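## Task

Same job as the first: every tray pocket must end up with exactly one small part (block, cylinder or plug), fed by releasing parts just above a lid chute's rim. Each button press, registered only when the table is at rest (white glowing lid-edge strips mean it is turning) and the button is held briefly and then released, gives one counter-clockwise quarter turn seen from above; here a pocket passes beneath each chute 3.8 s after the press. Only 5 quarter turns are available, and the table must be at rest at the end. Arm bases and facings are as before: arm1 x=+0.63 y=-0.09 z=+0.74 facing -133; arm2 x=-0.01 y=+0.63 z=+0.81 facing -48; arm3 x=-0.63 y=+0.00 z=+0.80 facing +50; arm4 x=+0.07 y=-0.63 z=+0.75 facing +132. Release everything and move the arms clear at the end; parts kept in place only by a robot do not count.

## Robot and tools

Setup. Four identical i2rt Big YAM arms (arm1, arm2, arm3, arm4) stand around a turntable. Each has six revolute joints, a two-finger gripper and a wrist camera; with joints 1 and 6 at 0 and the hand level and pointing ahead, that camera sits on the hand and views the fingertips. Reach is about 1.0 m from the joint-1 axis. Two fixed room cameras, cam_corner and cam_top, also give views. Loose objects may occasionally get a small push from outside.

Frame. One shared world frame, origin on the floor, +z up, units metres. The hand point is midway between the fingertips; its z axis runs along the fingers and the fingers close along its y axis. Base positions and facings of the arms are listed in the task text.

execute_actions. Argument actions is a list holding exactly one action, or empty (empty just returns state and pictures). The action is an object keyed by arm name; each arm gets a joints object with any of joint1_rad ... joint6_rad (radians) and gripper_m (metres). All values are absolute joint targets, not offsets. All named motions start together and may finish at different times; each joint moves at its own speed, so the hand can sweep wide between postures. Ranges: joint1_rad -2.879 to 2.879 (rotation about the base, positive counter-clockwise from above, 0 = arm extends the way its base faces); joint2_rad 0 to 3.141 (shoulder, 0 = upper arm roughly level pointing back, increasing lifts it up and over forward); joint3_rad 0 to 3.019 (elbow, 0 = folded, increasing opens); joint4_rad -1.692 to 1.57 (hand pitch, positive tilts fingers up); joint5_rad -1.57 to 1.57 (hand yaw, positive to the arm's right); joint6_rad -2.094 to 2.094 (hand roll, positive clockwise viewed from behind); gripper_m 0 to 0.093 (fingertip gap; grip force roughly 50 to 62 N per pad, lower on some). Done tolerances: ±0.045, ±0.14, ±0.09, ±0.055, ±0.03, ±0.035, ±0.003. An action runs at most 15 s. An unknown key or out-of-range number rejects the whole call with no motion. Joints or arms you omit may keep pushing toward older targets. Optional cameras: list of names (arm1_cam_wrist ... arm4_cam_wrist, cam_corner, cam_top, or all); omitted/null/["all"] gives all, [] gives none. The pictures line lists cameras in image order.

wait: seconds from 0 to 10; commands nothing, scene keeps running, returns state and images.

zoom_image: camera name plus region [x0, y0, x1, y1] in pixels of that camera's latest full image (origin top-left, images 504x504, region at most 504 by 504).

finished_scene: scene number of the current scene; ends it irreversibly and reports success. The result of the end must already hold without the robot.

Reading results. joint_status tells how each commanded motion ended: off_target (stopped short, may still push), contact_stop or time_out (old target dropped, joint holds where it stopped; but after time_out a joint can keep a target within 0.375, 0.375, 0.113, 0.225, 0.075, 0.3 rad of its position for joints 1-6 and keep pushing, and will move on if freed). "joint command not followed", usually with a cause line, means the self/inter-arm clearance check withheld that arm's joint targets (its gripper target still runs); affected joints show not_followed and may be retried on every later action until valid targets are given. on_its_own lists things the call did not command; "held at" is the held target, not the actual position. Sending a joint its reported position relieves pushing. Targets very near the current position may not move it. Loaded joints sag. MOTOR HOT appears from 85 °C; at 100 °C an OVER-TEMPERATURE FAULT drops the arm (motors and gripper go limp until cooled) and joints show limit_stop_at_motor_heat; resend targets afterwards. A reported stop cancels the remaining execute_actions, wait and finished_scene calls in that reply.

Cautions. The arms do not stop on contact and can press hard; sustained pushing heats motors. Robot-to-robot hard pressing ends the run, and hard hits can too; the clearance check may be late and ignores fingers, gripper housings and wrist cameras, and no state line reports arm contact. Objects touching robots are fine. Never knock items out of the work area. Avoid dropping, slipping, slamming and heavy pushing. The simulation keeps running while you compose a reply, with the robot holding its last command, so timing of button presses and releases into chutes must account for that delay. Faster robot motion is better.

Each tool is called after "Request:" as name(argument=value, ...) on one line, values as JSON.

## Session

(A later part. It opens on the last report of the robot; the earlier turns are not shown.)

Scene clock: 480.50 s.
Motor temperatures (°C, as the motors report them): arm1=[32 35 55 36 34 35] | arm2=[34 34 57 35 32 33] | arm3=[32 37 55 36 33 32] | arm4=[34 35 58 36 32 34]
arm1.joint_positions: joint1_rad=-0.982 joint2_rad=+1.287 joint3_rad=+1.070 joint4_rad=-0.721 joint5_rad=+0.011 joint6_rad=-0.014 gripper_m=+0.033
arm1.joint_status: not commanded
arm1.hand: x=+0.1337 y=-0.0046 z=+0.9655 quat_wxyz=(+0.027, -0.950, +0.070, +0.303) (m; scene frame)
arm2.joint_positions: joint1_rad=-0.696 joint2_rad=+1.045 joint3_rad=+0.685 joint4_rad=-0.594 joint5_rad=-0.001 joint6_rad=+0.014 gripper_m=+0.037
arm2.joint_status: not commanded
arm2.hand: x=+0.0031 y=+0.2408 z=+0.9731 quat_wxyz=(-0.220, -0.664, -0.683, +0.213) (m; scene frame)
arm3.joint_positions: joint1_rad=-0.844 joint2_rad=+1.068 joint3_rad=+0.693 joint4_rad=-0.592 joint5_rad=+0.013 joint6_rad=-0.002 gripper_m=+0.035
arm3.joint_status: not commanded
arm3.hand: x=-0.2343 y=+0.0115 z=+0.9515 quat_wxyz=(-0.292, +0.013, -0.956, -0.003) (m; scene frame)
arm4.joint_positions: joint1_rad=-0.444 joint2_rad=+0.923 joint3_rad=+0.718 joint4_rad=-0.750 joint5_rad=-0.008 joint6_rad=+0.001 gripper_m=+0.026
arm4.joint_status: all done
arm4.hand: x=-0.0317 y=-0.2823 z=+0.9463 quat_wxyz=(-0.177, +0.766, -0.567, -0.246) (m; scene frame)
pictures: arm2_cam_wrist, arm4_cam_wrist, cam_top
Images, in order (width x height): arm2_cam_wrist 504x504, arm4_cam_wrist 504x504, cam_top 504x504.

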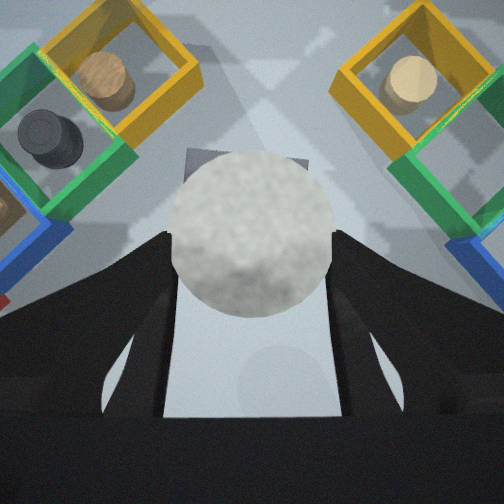

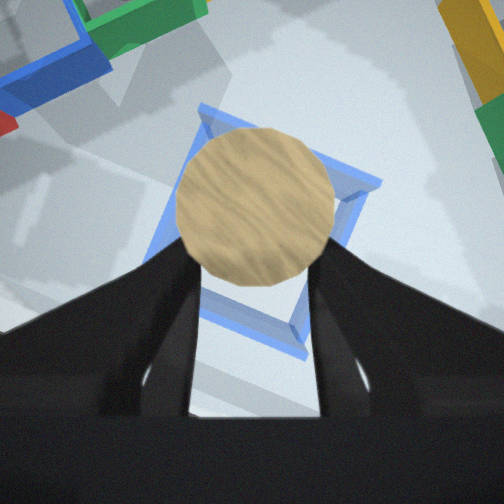

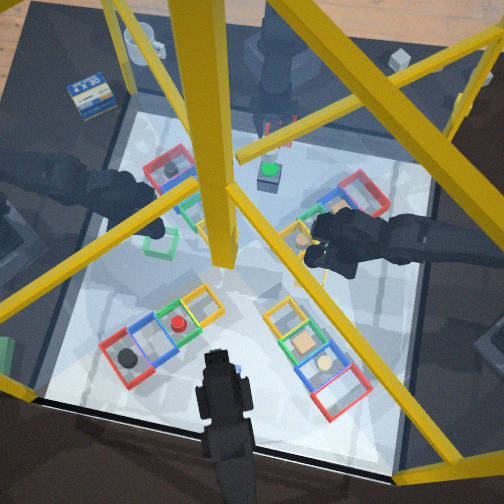

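Request:
execute_actions(actions=[{"arm2":{"joints":{"joint2_rad":1.235}}}], cameras=[])

Request:
wait(seconds=0.3)

Request:
execute_actions(actions=[{"arm2":{"joints":{"joint2_rad":0.59,"joint1_rad":-0.648}}}], cameras=[])

Request:
execute_actions(actions=[{"arm2":{"joints":{"joint3_rad":0.48,"joint4_rad":-0.85}}}], cameras=[])

Request:
wait(seconds=0.22)

Request:
execute_actions(actions=[{"arm1":{"joints":{"gripper_m":0.075}},"arm2":{"joints":{"gripper_m":0.075}},"arm3":{"joints":{"gripper_m":0.075}},"arm4":{"joints":{"gripper_m":0.075}}}], cameras=["arm1_cam_wrist","arm2_cam_wrist","arm3_cam_wrist","arm4_cam_wrist"])

Scene clock: 493.07 s.
Motor temperatures (°C, as the motors report them): arm1=[32 36 56 36 34 35] | arm2=[34 34 57 35 32 33] | arm3=[32 37 56 36 33 32] | arm4=[34 35 59 36 32 34]
arm1.joint_positions: joint1_rad=-0.982 joint2_rad=+1.287 joint3_rad=+1.070 joint4_rad=-0.721 joint5_rad=+0.011 joint6_rad=-0.014 gripper_m=+0.033
arm1.joint_status: not commanded
arm1.hand: x=+0.1337 y=-0.0046 z=+0.9655 quat_wxyz=(+0.027, -0.950, +0.070, +0.303) (m; scene frame)
arm2.joint_positions: joint1_rad=-0.696 joint2_rad=+1.182 joint3_rad=+0.724 joint4_rad=-0.572 joint5_rad=-0.001 joint6_rad=+0.015 gripper_m=+0.037
arm2.joint_status: all done
arm2.hand: x=+0.0037 y=+0.2209 z=+0.9431 quat_wxyz=(-0.193, -0.671, -0.690, +0.187) (m; scene frame)
arm3.joint_positions: joint1_rad=-0.844 joint2_rad=+1.068 joint3_rad=+0.693 joint4_rad=-0.592 joint5_rad=+0.013 joint6_rad=-0.002 gripper_m=+0.035
arm3.joint_status: not commanded
arm3.hand: x=-0.2343 y=+0.0115 z=+0.9515 quat_wxyz=(-0.292, +0.013, -0.956, -0.003) (m; scene frame)
arm4.joint_positions: joint1_rad=-0.444 joint2_rad=+0.923 joint3_rad=+0.718 joint4_rad=-0.750 joint5_rad=-0.008 joint6_rad=+0.001 gripper_m=+0.026
arm4.joint_status: not commanded
arm4.hand: x=-0.0317 y=-0.2823 z=+0.9463 quat_wxyz=(-0.177, +0.766, -0.567, -0.246) (m; scene frame)
pictures: none
No camera images: the call's "cameras" was empty. Leave "cameras" out to get every camera's image.

Scene clock: 493.37 s.
Motor temperatures (°C, as the motors report them): arm1=[32 36 56 36 34 35] | arm2=[34 34 57 35 32 33] | arm3=[32 37 56 36 33 32] | arm4=[34 35 59 36 32 34]
arm1.joint_positions: joint1_rad=-0.982 joint2_rad=+1.287 joint3_rad=+1.070 joint4_rad=-0.721 joint5_rad=+0.011 joint6_rad=-0.014 gripper_m=+0.033
arm1.joint_status: not commanded
arm1.hand: x=+0.1337 y=-0.0046 z=+0.9655 quat_wxyz=(+0.027, -0.950, +0.070, +0.303) (m; scene frame)
arm2.joint_positions: joint1_rad=-0.696 joint2_rad=+1.182 joint3_rad=+0.724 joint4_rad=-0.572 joint5_rad=-0.001 joint6_rad=+0.015 gripper_m=+0.037
arm2.joint_status: all done
arm2.hand: x=+0.0037 y=+0.2209 z=+0.9431 quat_wxyz=(-0.193, -0.671, -0.690, +0.187) (m; scene frame)
arm3.joint_positions: joint1_rad=-0.844 joint2_rad=+1.068 joint3_rad=+0.693 joint4_rad=-0.592 joint5_rad=+0.013 joint6_rad=-0.002 gripper_m=+0.035
arm3.joint_status: not commanded
arm3.hand: x=-0.2343 y=+0.0115 z=+0.9515 quat_wxyz=(-0.292, +0.013, -0.956, -0.003) (m; scene frame)
arm4.joint_positions: joint1_rad=-0.444 joint2_rad=+0.923 joint3_rad=+0.718 joint4_rad=-0.750 joint5_rad=-0.008 joint6_rad=+0.001 gripper_m=+0.026
arm4.joint_status: not commanded
arm4.hand: x=-0.0317 y=-0.2823 z=+0.9463 quat_wxyz=(-0.177, +0.766, -0.567, -0.246) (m; scene frame)
wait: 0.30 s; at rest by 0.27 s
pictures: arm1_cam_wrist, arm2_cam_wrist, arm3_cam_wrist, arm4_cam_wrist, cam_corner, cam_top
Images, in order (width x height): arm1_cam_wrist 504x504, arm2_cam_wrist 504x504, arm3_cam_wrist 504x504, arm4_cam_wrist 504x504, cam_corner 504x504, cam_top 504x504.

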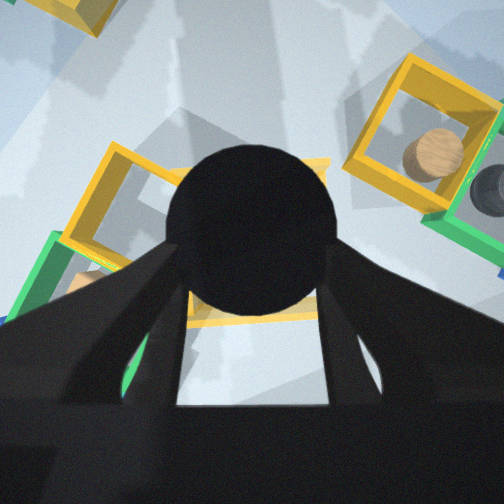

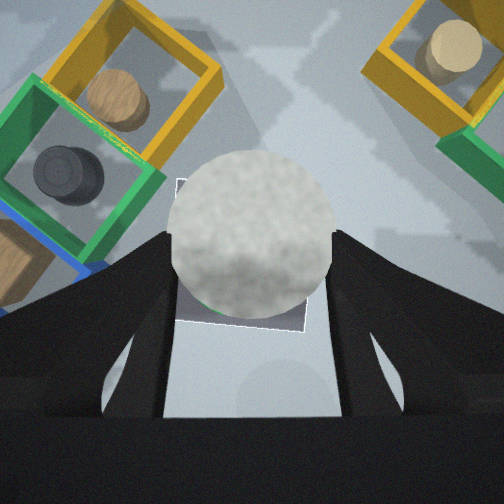

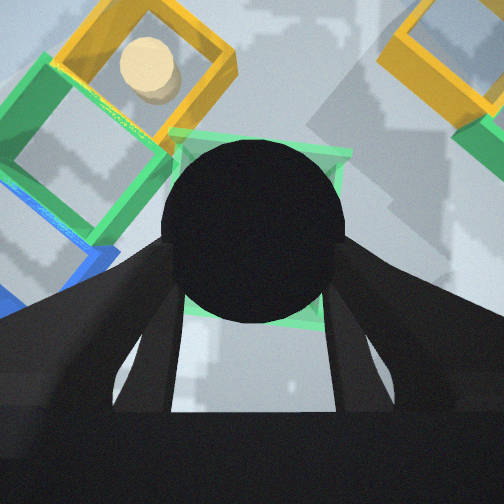

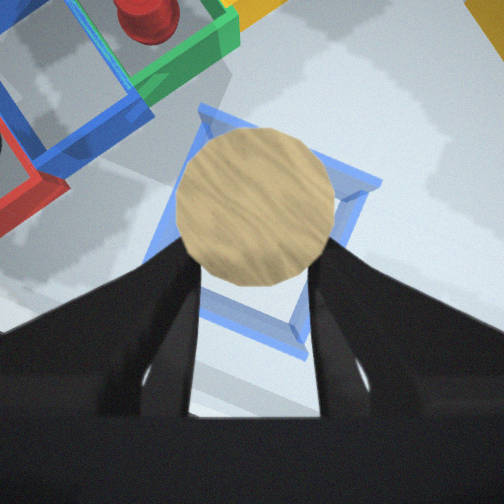

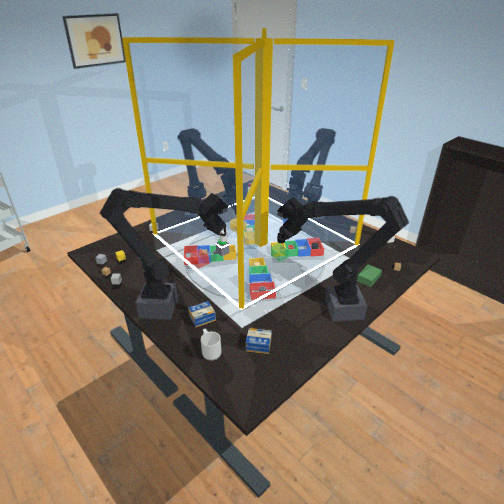

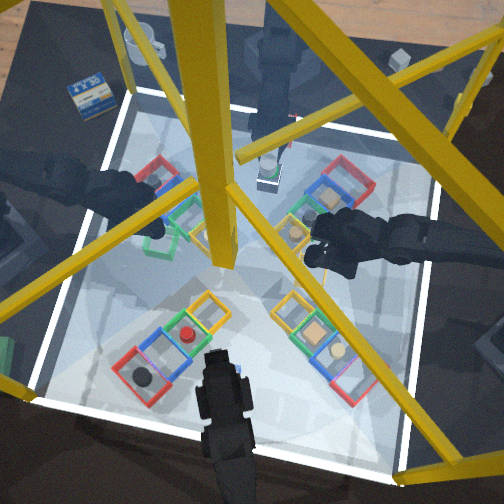

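Scene clock: 494.63 s.
Motor temperatures (°C, as the motors report them): arm1=[32 36 56 36 34 35] | arm2=[34 34 57 35 32 33] | arm3=[32 37 56 36 33 32] | arm4=[34 35 60 36 32 34]
arm1.joint_positions: joint1_rad=-0.982 joint2_rad=+1.287 joint3_rad=+1.070 joint4_rad=-0.721 joint5_rad=+0.011 joint6_rad=-0.014 gripper_m=+0.033
arm1.joint_status: not commanded
arm1.hand: x=+0.1337 y=-0.0046 z=+0.9655 quat_wxyz=(+0.027, -0.950, +0.070, +0.303) (m; scene frame)
arm2.joint_positions: joint1_rad=-0.650 joint2_rad=+0.585 joint3_rad=+0.696 joint4_rad=-0.575 joint5_rad=+0.000 joint6_rad=+0.015 gripper_m=+0.037
arm2.joint_status: all done
arm2.hand: x=+0.0181 y=+0.2896 z=+1.1439 quat_wxyz=(-0.389, -0.577, -0.623, +0.356) (m; scene frame)
arm3.joint_positions: joint1_rad=-0.844 joint2_rad=+1.068 joint3_rad=+0.693 joint4_rad=-0.592 joint5_rad=+0.013 joint6_rad=-0.002 gripper_m=+0.035
arm3.joint_status: not commanded
arm3.hand: x=-0.2343 y=+0.0115 z=+0.9515 quat_wxyz=(-0.292, +0.013, -0.956, -0.003) (m; scene frame)
arm4.joint_positions: joint1_rad=-0.444 joint2_rad=+0.923 joint3_rad=+0.718 joint4_rad=-0.750 joint5_rad=-0.008 joint6_rad=+0.001 gripper_m=+0.026
arm4.joint_status: not commanded
arm4.hand: x=-0.0317 y=-0.2823 z=+0.9463 quat_wxyz=(-0.177, +0.766, -0.567, -0.246) (m; scene frame)
pictures: none
No camera images: the call's "cameras" was empty. Leave "cameras" out to get every camera's image.

Scene clock: 495.73 s.
Motor temperatures (°C, as the motors report them): arm1=[32 36 56 36 34 35] | arm2=[34 34 57 35 32 33] | arm3=[32 37 56 36 33 32] | arm4=[34 35 60 36 32 34]
arm1.joint_positions: joint1_rad=-0.982 joint2_rad=+1.287 joint3_rad=+1.070 joint4_rad=-0.721 joint5_rad=+0.011 joint6_rad=-0.014 gripper_m=+0.033
arm1.joint_status: not commanded
arm1.hand: x=+0.1337 y=-0.0046 z=+0.9655 quat_wxyz=(+0.027, -0.950, +0.070, +0.303) (m; scene frame)
arm2.joint_positions: joint1_rad=-0.650 joint2_rad=+0.593 joint3_rad=+0.463 joint4_rad=-0.840 joint5_rad=+0.000 joint6_rad=+0.015 gripper_m=+0.037
arm2.joint_status: all done
arm2.hand: x=+0.0098 y=+0.3683 z=+0.9615 quat_wxyz=(-0.218, -0.650, -0.699, +0.202) (m; scene frame)
arm3.joint_positions: joint1_rad=-0.844 joint2_rad=+1.068 joint3_rad=+0.693 joint4_rad=-0.592 joint5_rad=+0.013 joint6_rad=-0.002 gripper_m=+0.035
arm3.joint_status: not commanded
arm3.hand: x=-0.2343 y=+0.0115 z=+0.9515 quat_wxyz=(-0.292, +0.013, -0.956, -0.003) (m; scene frame)
arm4.joint_positions: joint1_rad=-0.444 joint2_rad=+0.923 joint3_rad=+0.718 joint4_rad=-0.750 joint5_rad=-0.008 joint6_rad=+0.001 gripper_m=+0.026
arm4.joint_status: not commanded
arm4.hand: x=-0.0317 y=-0.2823 z=+0.9463 quat_wxyz=(-0.177, +0.766, -0.567, -0.246) (m; scene frame)
pictures: none
No camera images: the call's "cameras" was empty. Leave "cameras" out to get every camera's image.

Scene clock: 495.97 s.
Motor temperatures (°C, as the motors report them): arm1=[32 36 56 36 34 35] | arm2=[34 34 57 35 32 33] | arm3=[32 37 56 36 33 32] | arm4=[34 35 60 36 32 34]
arm1.joint_positions: joint1_rad=-0.982 joint2_rad=+1.287 joint3_rad=+1.070 joint4_rad=-0.721 joint5_rad=+0.011 joint6_rad=-0.014 gripper_m=+0.033
arm1.joint_status: not commanded
arm1.hand: x=+0.1337 y=-0.0046 z=+0.9655 quat_wxyz=(+0.027, -0.950, +0.070, +0.303) (m; scene frame)
arm2.joint_positions: joint1_rad=-0.650 joint2_rad=+0.593 joint3_rad=+0.463 joint4_rad=-0.840 joint5_rad=+0.000 joint6_rad=+0.015 gripper_m=+0.037
arm2.joint_status: all done
arm2.hand: x=+0.0098 y=+0.3683 z=+0.9615 quat_wxyz=(-0.218, -0.650, -0.699, +0.202) (m; scene frame)
arm3.joint_positions: joint1_rad=-0.844 joint2_rad=+1.068 joint3_rad=+0.693 joint4_rad=-0.592 joint5_rad=+0.013 joint6_rad=-0.002 gripper_m=+0.035
arm3.joint_status: not commanded
arm3.hand: x=-0.2343 y=+0.0115 z=+0.9515 quat_wxyz=(-0.292, +0.013, -0.956, -0.003) (m; scene frame)
arm4.joint_positions: joint1_rad=-0.444 joint2_rad=+0.923 joint3_rad=+0.718 joint4_rad=-0.750 joint5_rad=-0.008 joint6_rad=+0.001 gripper_m=+0.026
arm4.joint_status: not commanded
arm4.hand: x=-0.0317 y=-0.2823 z=+0.9463 quat_wxyz=(-0.177, +0.766, -0.567, -0.246) (m; scene frame)
wait: 0.23 s; no rest
pictures: arm1_cam_wrist, arm2_cam_wrist, arm3_cam_wrist, arm4_cam_wrist, cam_corner, cam_top
Images, in order (width x height): arm1_cam_wrist 504x504, arm2_cam_wrist 504x504, arm3_cam_wrist 504x504, arm4_cam_wrist 504x504, cam_corner 504x504, cam_top 504x504.

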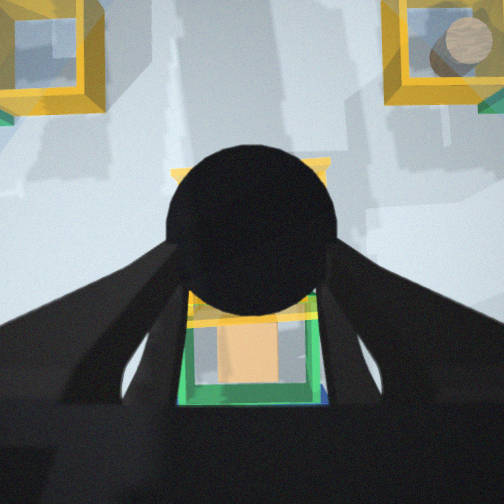

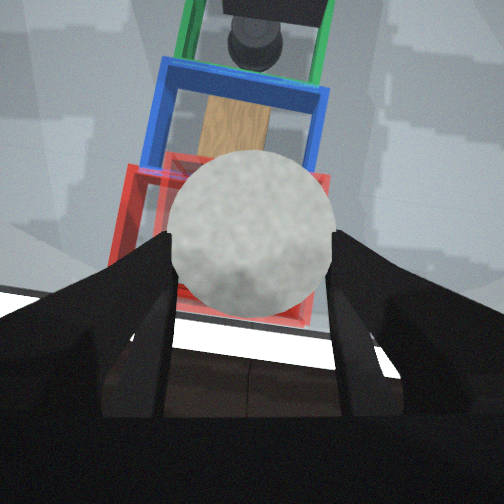

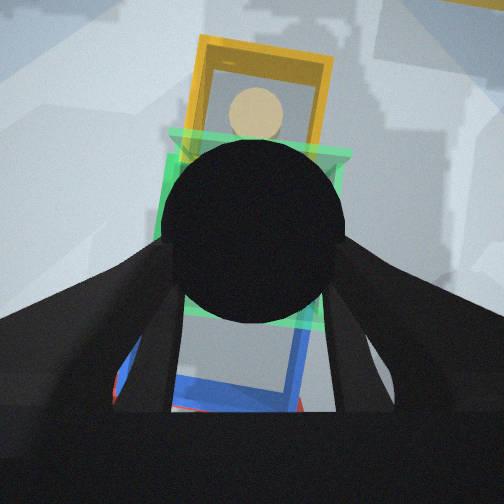

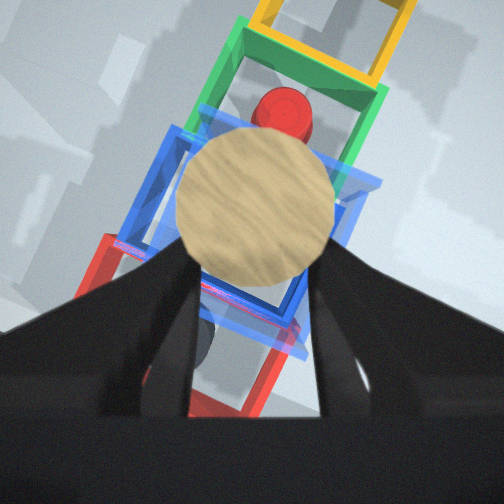

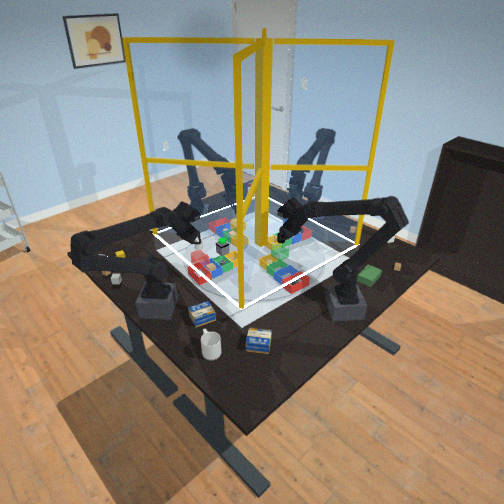

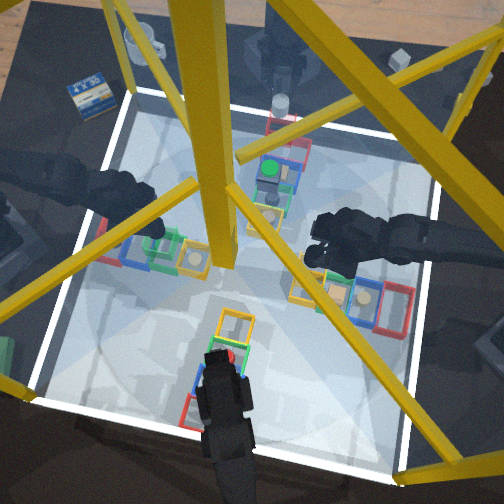

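Scene clock: 496.60 s.
Motor temperatures (°C, as the motors report them): arm1=[32 36 56 36 34 35] | arm2=[34 34 57 35 32 33] | arm3=[32 37 56 36 33 32] | arm4=[34 35 60 36 32 34]
arm1.joint_positions: joint1_rad=-0.982 joint2_rad=+1.287 joint3_rad=+1.070 joint4_rad=-0.721 joint5_rad=+0.011 joint6_rad=-0.014 gripper_m=+0.075
arm1.joint_status: all done
arm1.hand: x=+0.1337 y=-0.0046 z=+0.9655 quat_wxyz=(+0.027, -0.950, +0.070, +0.303) (m; scene frame)
arm2.joint_positions: joint1_rad=-0.650 joint2_rad=+0.593 joint3_rad=+0.463 joint4_rad=-0.840 joint5_rad=+0.000 joint6_rad=+0.015 gripper_m=+0.075
arm2.joint_status: all done
arm2.hand: x=+0.0098 y=+0.3683 z=+0.9615 quat_wxyz=(-0.218, -0.650, -0.699, +0.202) (m; scene frame)
arm3.joint_positions: joint1_rad=-0.844 joint2_rad=+1.068 joint3_rad=+0.693 joint4_rad=-0.589 joint5_rad=+0.013 joint6_rad=-0.002 gripper_m=+0.075
arm3.joint_status: all done
arm3.hand: x=-0.2337 y=+0.0115 z=+0.9519 quat_wxyz=(-0.293, +0.013, -0.956, -0.003) (m; scene frame)
arm4.joint_positions: joint1_rad=-0.444 joint2_rad=+0.923 joint3_rad=+0.718 joint4_rad=-0.750 joint5_rad=-0.008 joint6_rad=+0.001 gripper_m=+0.075
arm4.joint_status: all done
arm4.hand: x=-0.0317 y=-0.2823 z=+0.9463 quat_wxyz=(-0.177, +0.766, -0.567, -0.246) (m; scene frame)
pictures: arm1_cam_wrist, arm2_cam_wrist, arm3_cam_wrist, arm4_cam_wrist
Images, in order (width x height): arm1_cam_wrist 504x504, arm2_cam_wrist 504x504, arm3_cam_wrist 504x504, arm4_cam_wrist 504x504.

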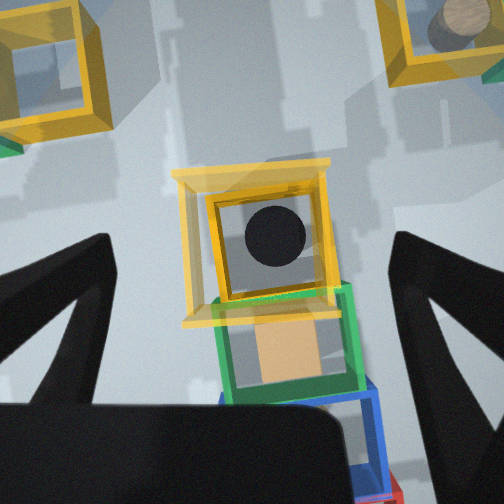

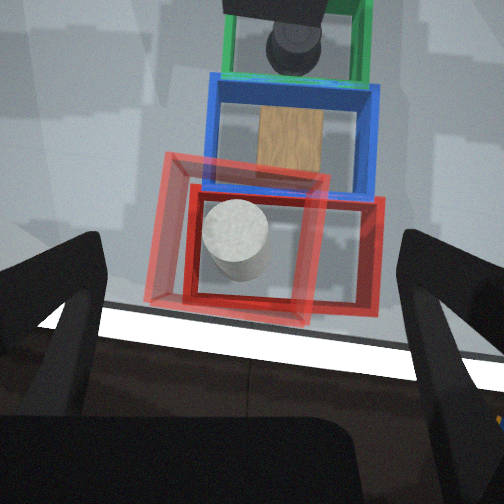

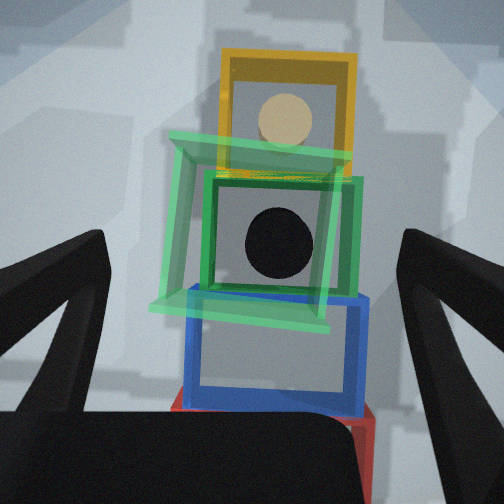

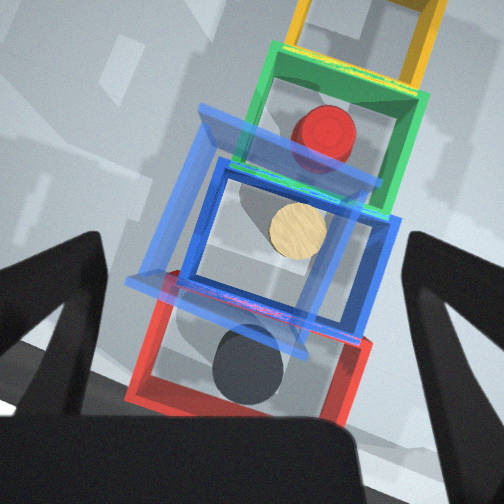

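Request:
execute_actions(actions=[{"arm1":{"joints":{"joint2_rad":0.5,"gripper_m":0.065}},"arm2":{"joints":{"joint3_rad":0.75,"gripper_m":0.09}},"arm3":{"joints":{"joint2_rad":0.5}},"arm4":{"joints":{"joint2_rad":0.5,"gripper_m":0.09}}}], cameras=[])

Request:
execute_actions(actions=[{"arm1":{"joints":{"joint1_rad":0.785}},"arm2":{"joints":{"joint1_rad":0.72}},"arm3":{"joints":{"joint1_rad":0.3}},"arm4":{"joints":{"joint1_rad":0.62,"joint3_rad":1.5,"joint4_rad":-1.5}}}], cameras=[])

Request:
execute_actions(actions=[{"arm1":{"joints":{"joint2_rad":1.555,"joint3_rad":0.955,"joint4_rad":-0.352}},"arm2":{"joints":{"joint2_rad":1.156,"joint3_rad":1.24,"joint4_rad":-1.03}},"arm4":{"joints":{"joint3_rad":2.45,"joint2_rad":2.2}}}], cameras=["arm1_cam_wrist","arm2_cam_wrist","arm4_cam_wrist","cam_top","cam_corner"])

Scene clock: 535.60 s.
Motor temperatures (°C, as the motors report them): arm1=[32 36 56 36 34 35] | arm2=[34 34 58 35 32 33] | arm3=[32 37 56 36 33 32] | arm4=[34 35 61 36 32 34]
arm1.joint_positions: joint1_rad=-0.982 joint2_rad=+0.491 joint3_rad=+1.070 joint4_rad=-0.721 joint5_rad=+0.011 joint6_rad=-0.014 gripper_m=+0.065
arm1.joint_status: all done
arm1.hand: x=+0.3433 y=-0.0347 z=+1.2794 quat_wxyz=(+0.056, -0.758, +0.060, +0.647) (m; scene frame)
arm2.joint_positions: joint1_rad=-0.650 joint2_rad=+0.588 joint3_rad=+0.726 joint4_rad=-0.846 joint5_rad=+0.000 joint6_rad=+0.015 gripper_m=+0.090
arm2.joint_status: all done
arm2.hand: x=+0.0149 y=+0.3229 z=+1.1055 quat_wxyz=(-0.309, -0.617, -0.665, +0.284) (m; scene frame)
arm3.joint_positions: joint1_rad=-0.844 joint2_rad=+0.493 joint3_rad=+0.707 joint4_rad=-0.586 joint5_rad=+0.013 joint6_rad=-0.002 gripper_m=+0.075
arm3.joint_status: all done
arm3.hand: x=-0.3029 y=+0.0070 z=+1.1610 quat_wxyz=(-0.559, +0.007, -0.829, -0.007) (m; scene frame)
arm4.joint_positions: joint1_rad=-0.444 joint2_rad=+0.490 joint3_rad=+0.721 joint4_rad=-0.748 joint5_rad=-0.008 joint6_rad=+0.001 gripper_m=+0.090
arm4.joint_status: all done
arm4.hand: x=-0.0147 y=-0.3378 z=+1.0859 quat_wxyz=(-0.296, +0.696, -0.514, -0.406) (m; scene frame)
pictures: none
No camera images: the call's "cameras" was empty. Leave "cameras" out to get every camera's image.

Scene clock: 537.47 s.
Motor temperatures (°C, as the motors report them): arm1=[32 36 56 36 34 35] | arm2=[34 34 58 35 32 33] | arm3=[32 37 56 36 33 32] | arm4=[34 35 61 36 32 34]
arm1.joint_positions: joint1_rad=+0.780 joint2_rad=+0.492 joint3_rad=+1.070 joint4_rad=-0.721 joint5_rad=+0.009 joint6_rad=-0.014 gripper_m=+0.065
arm1.joint_status: all done
arm1.hand: x=+0.6309 y=-0.3638 z=+1.2866 quat_wxyz=(-0.472, -0.524, -0.540, +0.460) (m; scene frame)
arm2.joint_positions: joint1_rad=+0.717 joint2_rad=+0.588 joint3_rad=+0.726 joint4_rad=-0.846 joint5_rad=-0.003 joint6_rad=+0.015 gripper_m=+0.090
arm2.joint_status: all done
arm2.hand: x=+0.2962 y=+0.5953 z=+1.1020 quat_wxyz=(-0.415, -0.058, -0.908, +0.023) (m; scene frame)
arm3.joint_positions: joint1_rad=+0.296 joint2_rad=+0.493 joint3_rad=+0.707 joint4_rad=-0.586 joint5_rad=+0.011 joint6_rad=-0.002 gripper_m=+0.075
arm3.joint_status: all done
arm3.hand: x=-0.4979 y=+0.2958 z=+1.1665 quat_wxyz=(-0.471, +0.450, -0.690, -0.314) (m; scene frame)
arm4.joint_positions: joint1_rad=+0.609 joint2_rad=+0.496 joint3_rad=+1.464 joint4_rad=-1.492 joint5_rad=-0.008 joint6_rad=+0.001 gripper_m=+0.090
arm4.joint_status: all done
arm4.hand: x=-0.0722 y=-0.5968 z=+1.3137 quat_wxyz=(-0.051, +0.861, -0.095, -0.497) (m; scene frame)
pictures: none
No camera images: the call's "cameras" was empty. Leave "cameras" out to get every camera's image.

Scene clock: 539.63 s.
Motor temperatures (°C, as the motors report them): arm1=[32 36 56 36 34 35] | arm2=[34 34 59 35 32 33] | arm3=[32 37 56 36 33 32] | arm4=[34 35 61 36 32 34]
arm1.joint_positions: joint1_rad=+0.780 joint2_rad=+1.546 joint3_rad=+0.960 joint4_rad=-0.371 joint5_rad=+0.009 joint6_rad=-0.014 gripper_m=+0.065
arm1.joint_status: all done
arm1.hand: x=+0.6463 y=-0.6252 z=+0.8448 quat_wxyz=(-0.221, -0.658, -0.687, +0.213) (m; scene frame)
arm2.joint_positions: joint1_rad=+0.717 joint2_rad=+1.161 joint3_rad=+1.192 joint4_rad=-1.019 joint5_rad=-0.003 joint6_rad=+0.015 gripper_m=+0.090
arm2.joint_status: all done
arm2.hand: x=+0.4362 y=+0.5789 z=+1.1228 quat_wxyz=(-0.284, -0.062, -0.957, +0.016) (m; scene frame)
arm3.joint_positions: joint1_rad=+0.296 joint2_rad=+0.493 joint3_rad=+0.707 joint4_rad=-0.586 joint5_rad=+0.011 joint6_rad=-0.002 gripper_m=+0.075
arm3.joint_status: not commanded
arm3.hand: x=-0.4979 y=+0.2958 z=+1.1665 quat_wxyz=(-0.471, +0.450, -0.690, -0.314) (m; scene frame)
arm4.joint_positions: joint1_rad=+0.609 joint2_rad=+2.229 joint3_rad=+2.399 joint4_rad=-1.499 joint5_rad=-0.008 joint6_rad=+0.001 gripper_m=+0.090
arm4.joint_status: all done
arm4.hand: x=-0.6495 y=-0.4672 z=+0.9665 quat_wxyz=(-0.008, +0.987, -0.110, -0.120) (m; scene frame)
pictures: arm1_cam_wrist, arm2_cam_wrist, arm4_cam_wrist, cam_corner, cam_top
Images, in order (width x height): arm1_cam_wrist 504x504, arm2_cam_wrist 504x504, arm4_cam_wrist 504x504, cam_corner 504x504, cam_top 504x504.

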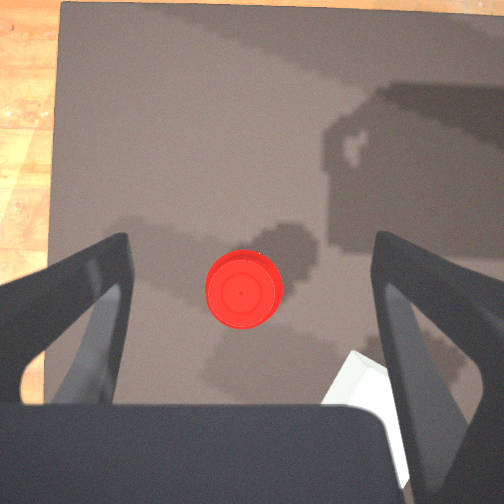

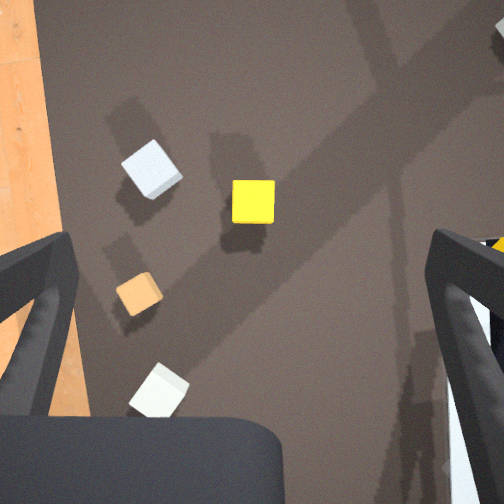

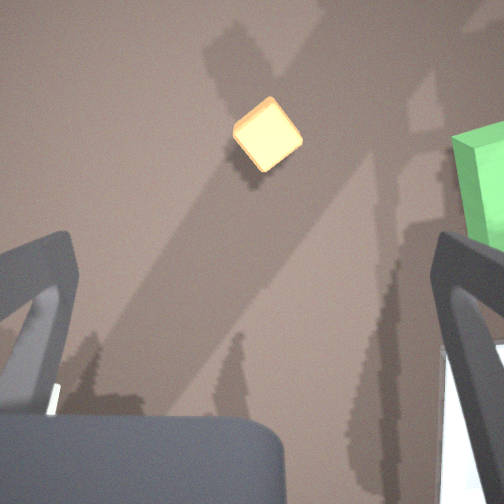

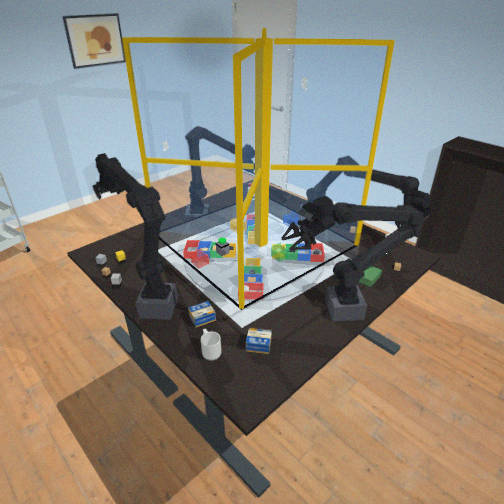

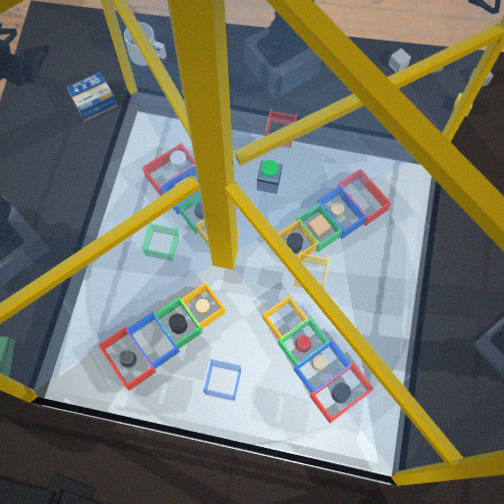

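Request:
execute_actions(actions=[{"arm1":{"joints":{"joint1_rad":0.79,"joint2_rad":1.69,"joint3_rad":0.818,"joint4_rad":-0.08}},"arm2":{"joints":{"joint1_rad":0.985,"joint2_rad":1.425,"joint3_rad":0.51,"joint4_rad":-0.015}},"arm4":{"joints":{"joint1_rad":0.588,"joint2_rad":2.395,"joint3_rad":2.29,"joint4_rad":-1.435,"joint6_rad":-0.73}}}], cameras=["arm1_cam_wrist","arm2_cam_wrist","arm4_cam_wrist"])

Scene clock: 572.93 s.
Motor temperatures (°C, as the motors report them): arm1=[32 36 52 36 34 35] | arm2=[34 34 62 35 32 33] | arm3=[32 36 57 36 33 32] | arm4=[34 40 60 36 32 34]
arm1.joint_positions: joint1_rad=+0.781 joint2_rad=+1.695 joint3_rad=+0.816 joint4_rad=-0.101 joint5_rad=+0.009 joint6_rad=-0.014 gripper_m=+0.065
arm1.joint_status: all done
arm1.hand: x=+0.6472 y=-0.6026 z=+0.7453 quat_wxyz=(-0.213, -0.660, -0.690, +0.206) (m; scene frame)
arm2.joint_positions: joint1_rad=+0.992 joint2_rad=+1.430 joint3_rad=+0.512 joint4_rad=-0.032 joint5_rad=-0.002 joint6_rad=+0.015 gripper_m=+0.090
arm2.joint_status: all done
arm2.hand: x=+0.3924 y=+0.6945 z=+0.8224 quat_wxyz=(-0.300, +0.069, -0.951, -0.025) (m; scene frame)
arm3.joint_positions: joint1_rad=+0.296 joint2_rad=+0.493 joint3_rad=+0.707 joint4_rad=-0.586 joint5_rad=+0.011 joint6_rad=-0.002 gripper_m=+0.075
arm3.joint_status: not commanded
arm3.hand: x=-0.4979 y=+0.2958 z=+1.1665 quat_wxyz=(-0.471, +0.450, -0.690, -0.314) (m; scene frame)
arm4.joint_positions: joint1_rad=+0.600 joint2_rad=+2.430 joint3_rad=+2.274 joint4_rad=-1.445 joint5_rad=-0.008 joint6_rad=-0.715 gripper_m=+0.090
arm4.joint_status: all done
arm4.hand: x=-0.6290 y=-0.4654 z=+0.7729 quat_wxyz=(+0.011, +0.971, +0.239, +0.011) (m; scene frame)
pictures: arm1_cam_wrist, arm2_cam_wrist, arm4_cam_wrist
Images, in order (width x height): arm1_cam_wrist 504x504, arm2_cam_wrist 504x504, arm4_cam_wrist 504x504.

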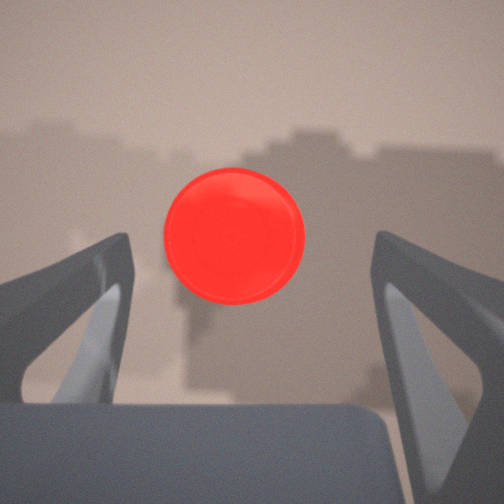

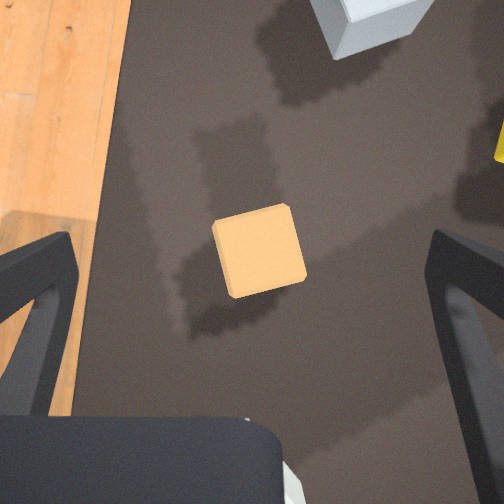

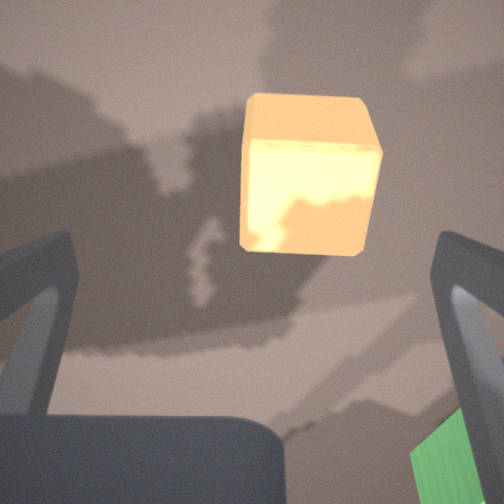

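Request:
execute_actions(actions=[{"arm1":{"joints":{"gripper_m":0.012}},"arm2":{"joints":{"joint2_rad":1.725,"joint3_rad":0.47,"joint4_rad":0.307}},"arm4":{"joints":{"joint1_rad":0.576,"joint2_rad":2.45,"joint3_rad":2.31,"joint4_rad":-1.355}}}], cameras=["arm1_cam_wrist","arm2_cam_wrist","arm4_cam_wrist"])

Scene clock: 601.00 s.
Motor temperatures (°C, as the motors report them): arm1=[32 37 51 36 34 35] | arm2=[34 35 54 35 32 33] | arm3=[32 36 57 36 33 32] | arm4=[34 43 57 36 32 34]
arm1.joint_positions: joint1_rad=+0.781 joint2_rad=+1.695 joint3_rad=+0.816 joint4_rad=-0.101 joint5_rad=+0.009 joint6_rad=-0.014 gripper_m=+0.026
arm1.joint_status: gripper_m off_target (ended at +0.026, target +0.012)
arm1.hand: x=+0.6474 y=-0.6027 z=+0.7454 quat_wxyz=(-0.213, -0.660, -0.690, +0.206) (m; scene frame)
arm2.joint_positions: joint1_rad=+0.992 joint2_rad=+1.725 joint3_rad=+0.470 joint4_rad=+0.290 joint5_rad=-0.002 joint6_rad=+0.015 gripper_m=+0.090
arm2.joint_status: all done
arm2.hand: x=+0.3867 y=+0.6932 z=+0.7399 quat_wxyz=(-0.293, +0.069, -0.953, -0.025) (m; scene frame)
arm3.joint_positions: joint1_rad=+0.296 joint2_rad=+0.493 joint3_rad=+0.707 joint4_rad=-0.586 joint5_rad=+0.011 joint6_rad=-0.002 gripper_m=+0.075
arm3.joint_status: not commanded
arm3.hand: x=-0.4979 y=+0.2958 z=+1.1665 quat_wxyz=(-0.471, +0.450, -0.690, -0.314) (m; scene frame)
arm4.joint_positions: joint1_rad=+0.587 joint2_rad=+2.430 joint3_rad=+2.274 joint4_rad=-1.368 joint5_rad=-0.008 joint6_rad=-0.715 gripper_m=+0.090
arm4.joint_status: all done
arm4.hand: x=-0.6452 y=-0.4517 z=+0.7730 quat_wxyz=(-0.006, +0.972, +0.234, -0.023) (m; scene frame)
pictures: arm1_cam_wrist, arm2_cam_wrist, arm4_cam_wrist
Images, in order (width x height): arm1_cam_wrist 504x504, arm2_cam_wrist 504x504, arm4_cam_wrist 504x504.

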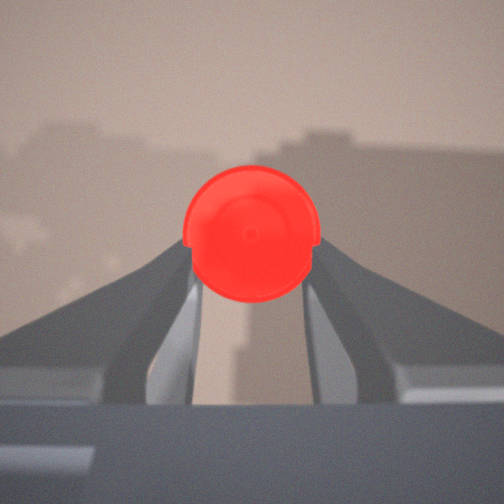

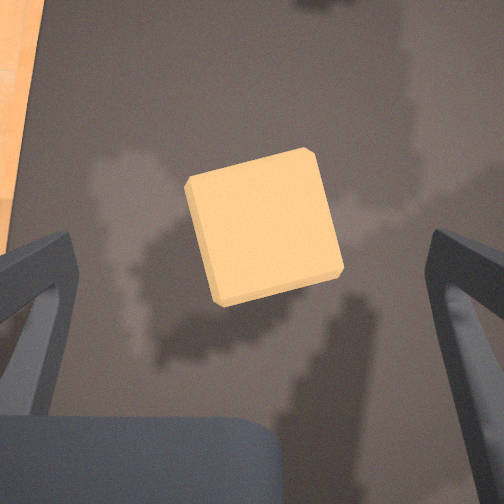

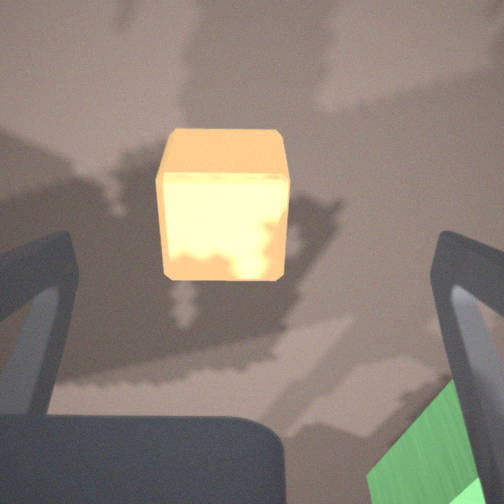

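Request:
execute_actions(actions=[{"arm1":{"joints":{"joint2_rad":1.2,"joint4_rad":-0.4}},"arm2":{"joints":{"gripper_m":0.012}},"arm4":{"joints":{"joint3_rad":2.195,"joint4_rad":-1.265}}}], cameras=["arm2_cam_wrist","arm4_cam_wrist"])

Scene clock: 610.97 s.
Motor temperatures (°C, as the motors report them): arm1=[32 37 51 36 34 35] | arm2=[34 35 53 35 32 33] | arm3=[32 36 57 36 33 32] | arm4=[34 42 57 36 32 34]
arm1.joint_positions: joint1_rad=+0.781 joint2_rad=+1.182 joint3_rad=+0.816 joint4_rad=-0.383 joint5_rad=+0.009 joint6_rad=-0.014 gripper_m=+0.026
arm1.joint_status: all done
arm1.hand: x=+0.6432 y=-0.5618 z=+0.9483 quat_wxyz=(-0.291, -0.633, -0.660, +0.281) (m; scene frame)
arm2.joint_positions: joint1_rad=+0.992 joint2_rad=+1.725 joint3_rad=+0.470 joint4_rad=+0.290 joint5_rad=-0.002 joint6_rad=+0.015 gripper_m=+0.031
arm2.joint_status: gripper_m off_target (ended at +0.031, target +0.012)
arm2.hand: x=+0.3867 y=+0.6932 z=+0.7399 quat_wxyz=(-0.293, +0.069, -0.953, -0.025) (m; scene frame)
arm3.joint_positions: joint1_rad=+0.296 joint2_rad=+0.493 joint3_rad=+0.707 joint4_rad=-0.586 joint5_rad=+0.011 joint6_rad=-0.002 gripper_m=+0.075
arm3.joint_status: not commanded
arm3.hand: x=-0.4979 y=+0.2958 z=+1.1665 quat_wxyz=(-0.471, +0.450, -0.690, -0.314) (m; scene frame)
arm4.joint_positions: joint1_rad=+0.586 joint2_rad=+2.440 joint3_rad=+2.200 joint4_rad=-1.276 joint5_rad=-0.009 joint6_rad=-0.716 gripper_m=+0.090
arm4.joint_status: all done
arm4.hand: x=-0.6425 y=-0.4520 z=+0.7381 quat_wxyz=(-0.008, +0.972, +0.234, -0.026) (m; scene frame)
pictures: arm2_cam_wrist, arm4_cam_wrist
Images, in order (width x height): arm2_cam_wrist 504x504, arm4_cam_wrist 504x504.

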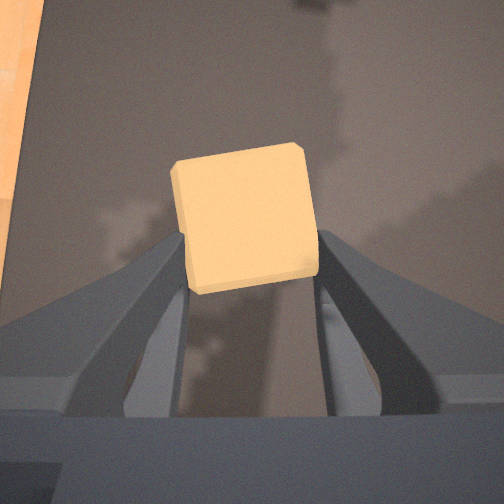

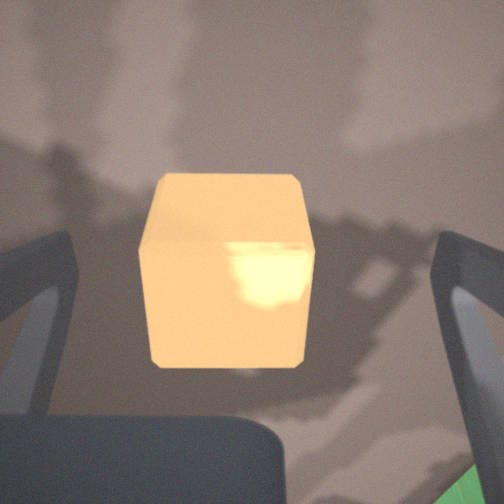

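Request:
execute_actions(actions=[{"arm2":{"joints":{"gripper_m":0.06,"joint4_rad":0.345}},"arm4":{"joints":{"gripper_m":0.015}},"arm1":{"joints":{"joint2_rad":0.5,"joint3_rad":0.75,"joint4_rad":-1.0}}}], cameras=[])

Request:
execute_actions(actions=[{"arm2":{"joints":{"gripper_m":0.012}},"arm4":{"joints":{"joint2_rad":2.0}},"arm1":{"joints":{"joint1_rad":-0.985}}}], cameras=["arm2_cam_wrist","arm4_cam_wrist","arm1_cam_wrist"])

Scene clock: 620.87 s.
Motor temperatures (°C, as the motors report them): arm1=[32 36 52 36 34 35] | arm2=[34 35 52 35 32 33] | arm3=[32 36 57 36 33 32] | arm4=[34 42 55 36 32 34]
arm1.joint_positions: joint1_rad=+0.781 joint2_rad=+0.501 joint3_rad=+0.750 joint4_rad=-0.983 joint5_rad=+0.009 joint6_rad=-0.014 gripper_m=+0.026
arm1.joint_status: all done
arm1.hand: x=+0.6342 y=-0.3582 z=+1.0449 quat_wxyz=(-0.296, -0.631, -0.658, +0.286) (m; scene frame)
arm2.joint_positions: joint1_rad=+0.992 joint2_rad=+1.725 joint3_rad=+0.470 joint4_rad=+0.328 joint5_rad=-0.002 joint6_rad=+0.015 gripper_m=+0.060
arm2.joint_status: all done
arm2.hand: x=+0.3942 y=+0.6944 z=+0.7453 quat_wxyz=(-0.311, +0.069, -0.947, -0.026) (m; scene frame)
arm3.joint_positions: joint1_rad=+0.296 joint2_rad=+0.493 joint3_rad=+0.707 joint4_rad=-0.586 joint5_rad=+0.011 joint6_rad=-0.002 gripper_m=+0.075
arm3.joint_status: not commanded
arm3.hand: x=-0.4979 y=+0.2958 z=+1.1665 quat_wxyz=(-0.471, +0.450, -0.690, -0.314) (m; scene frame)
arm4.joint_positions: joint1_rad=+0.586 joint2_rad=+2.440 joint3_rad=+2.200 joint4_rad=-1.276 joint5_rad=-0.009 joint6_rad=-0.716 gripper_m=+0.032
arm4.joint_status: gripper_m off_target (ended at +0.032, target +0.015)
arm4.hand: x=-0.6426 y=-0.4520 z=+0.7381 quat_wxyz=(-0.008, +0.972, +0.234, -0.026) (m; scene frame)
pictures: none
No camera images: the call's "cameras" was empty. Leave "cameras" out to get every camera's image.

Scene clock: 622.77 s.
Motor temperatures (°C, as the motors report them): arm1=[32 36 52 36 34 35] | arm2=[34 35 52 35 32 33] | arm3=[32 36 57 36 33 32] | arm4=[34 42 56 36 32 34]
arm1.joint_positions: joint1_rad=-0.981 joint2_rad=+0.501 joint3_rad=+0.750 joint4_rad=-0.983 joint5_rad=+0.011 joint6_rad=-0.014 gripper_m=+0.026
arm1.joint_status: all done
arm1.hand: x=+0.3543 y=-0.0386 z=+1.0378 quat_wxyz=(+0.035, -0.914, +0.068, +0.398) (m; scene frame)
arm2.joint_positions: joint1_rad=+0.992 joint2_rad=+1.725 joint3_rad=+0.470 joint4_rad=+0.328 joint5_rad=-0.002 joint6_rad=+0.015 gripper_m=+0.030
arm2.joint_status: gripper_m off_target (ended at +0.030, target +0.012)
arm2.hand: x=+0.3942 y=+0.6944 z=+0.7453 quat_wxyz=(-0.311, +0.069, -0.947, -0.026) (m; scene frame)
arm3.joint_positions: joint1_rad=+0.296 joint2_rad=+0.493 joint3_rad=+0.707 joint4_rad=-0.586 joint5_rad=+0.011 joint6_rad=-0.002 gripper_m=+0.075
arm3.joint_status: not commanded
arm3.hand: x=-0.4979 y=+0.2958 z=+1.1665 quat_wxyz=(-0.471, +0.450, -0.690, -0.314) (m; scene frame)
arm4.joint_positions: joint1_rad=+0.586 joint2_rad=+2.016 joint3_rad=+2.186 joint4_rad=-1.274 joint5_rad=-0.009 joint6_rad=-0.716 gripper_m=+0.032
arm4.joint_status: all done
arm4.hand: x=-0.6367 y=-0.4529 z=+1.0397 quat_wxyz=(-0.102, +0.946, +0.228, -0.207) (m; scene frame)
pictures: arm1_cam_wrist, arm2_cam_wrist, arm4_cam_wrist
Images, in order (width x height): arm1_cam_wrist 504x504, arm2_cam_wrist 504x504, arm4_cam_wrist 504x504.

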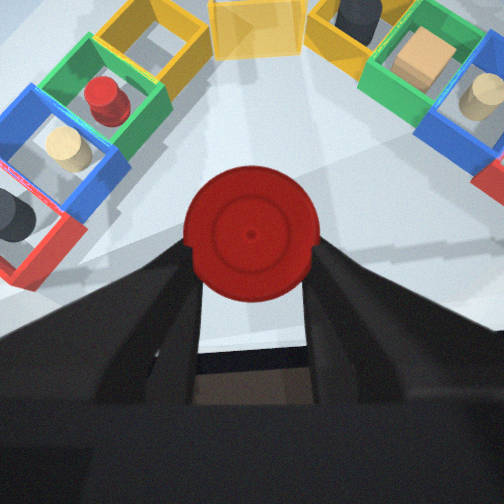

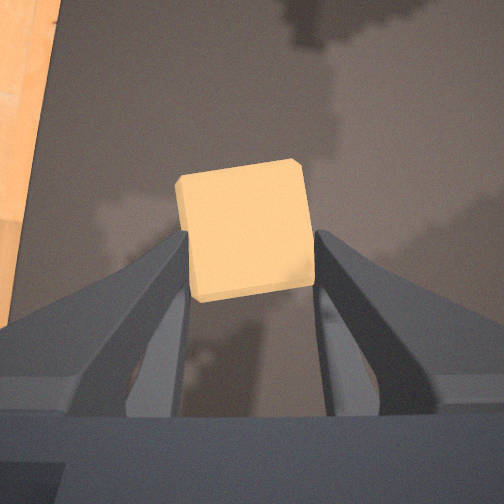

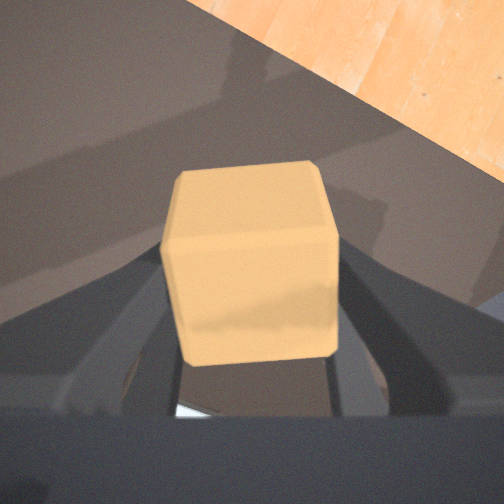

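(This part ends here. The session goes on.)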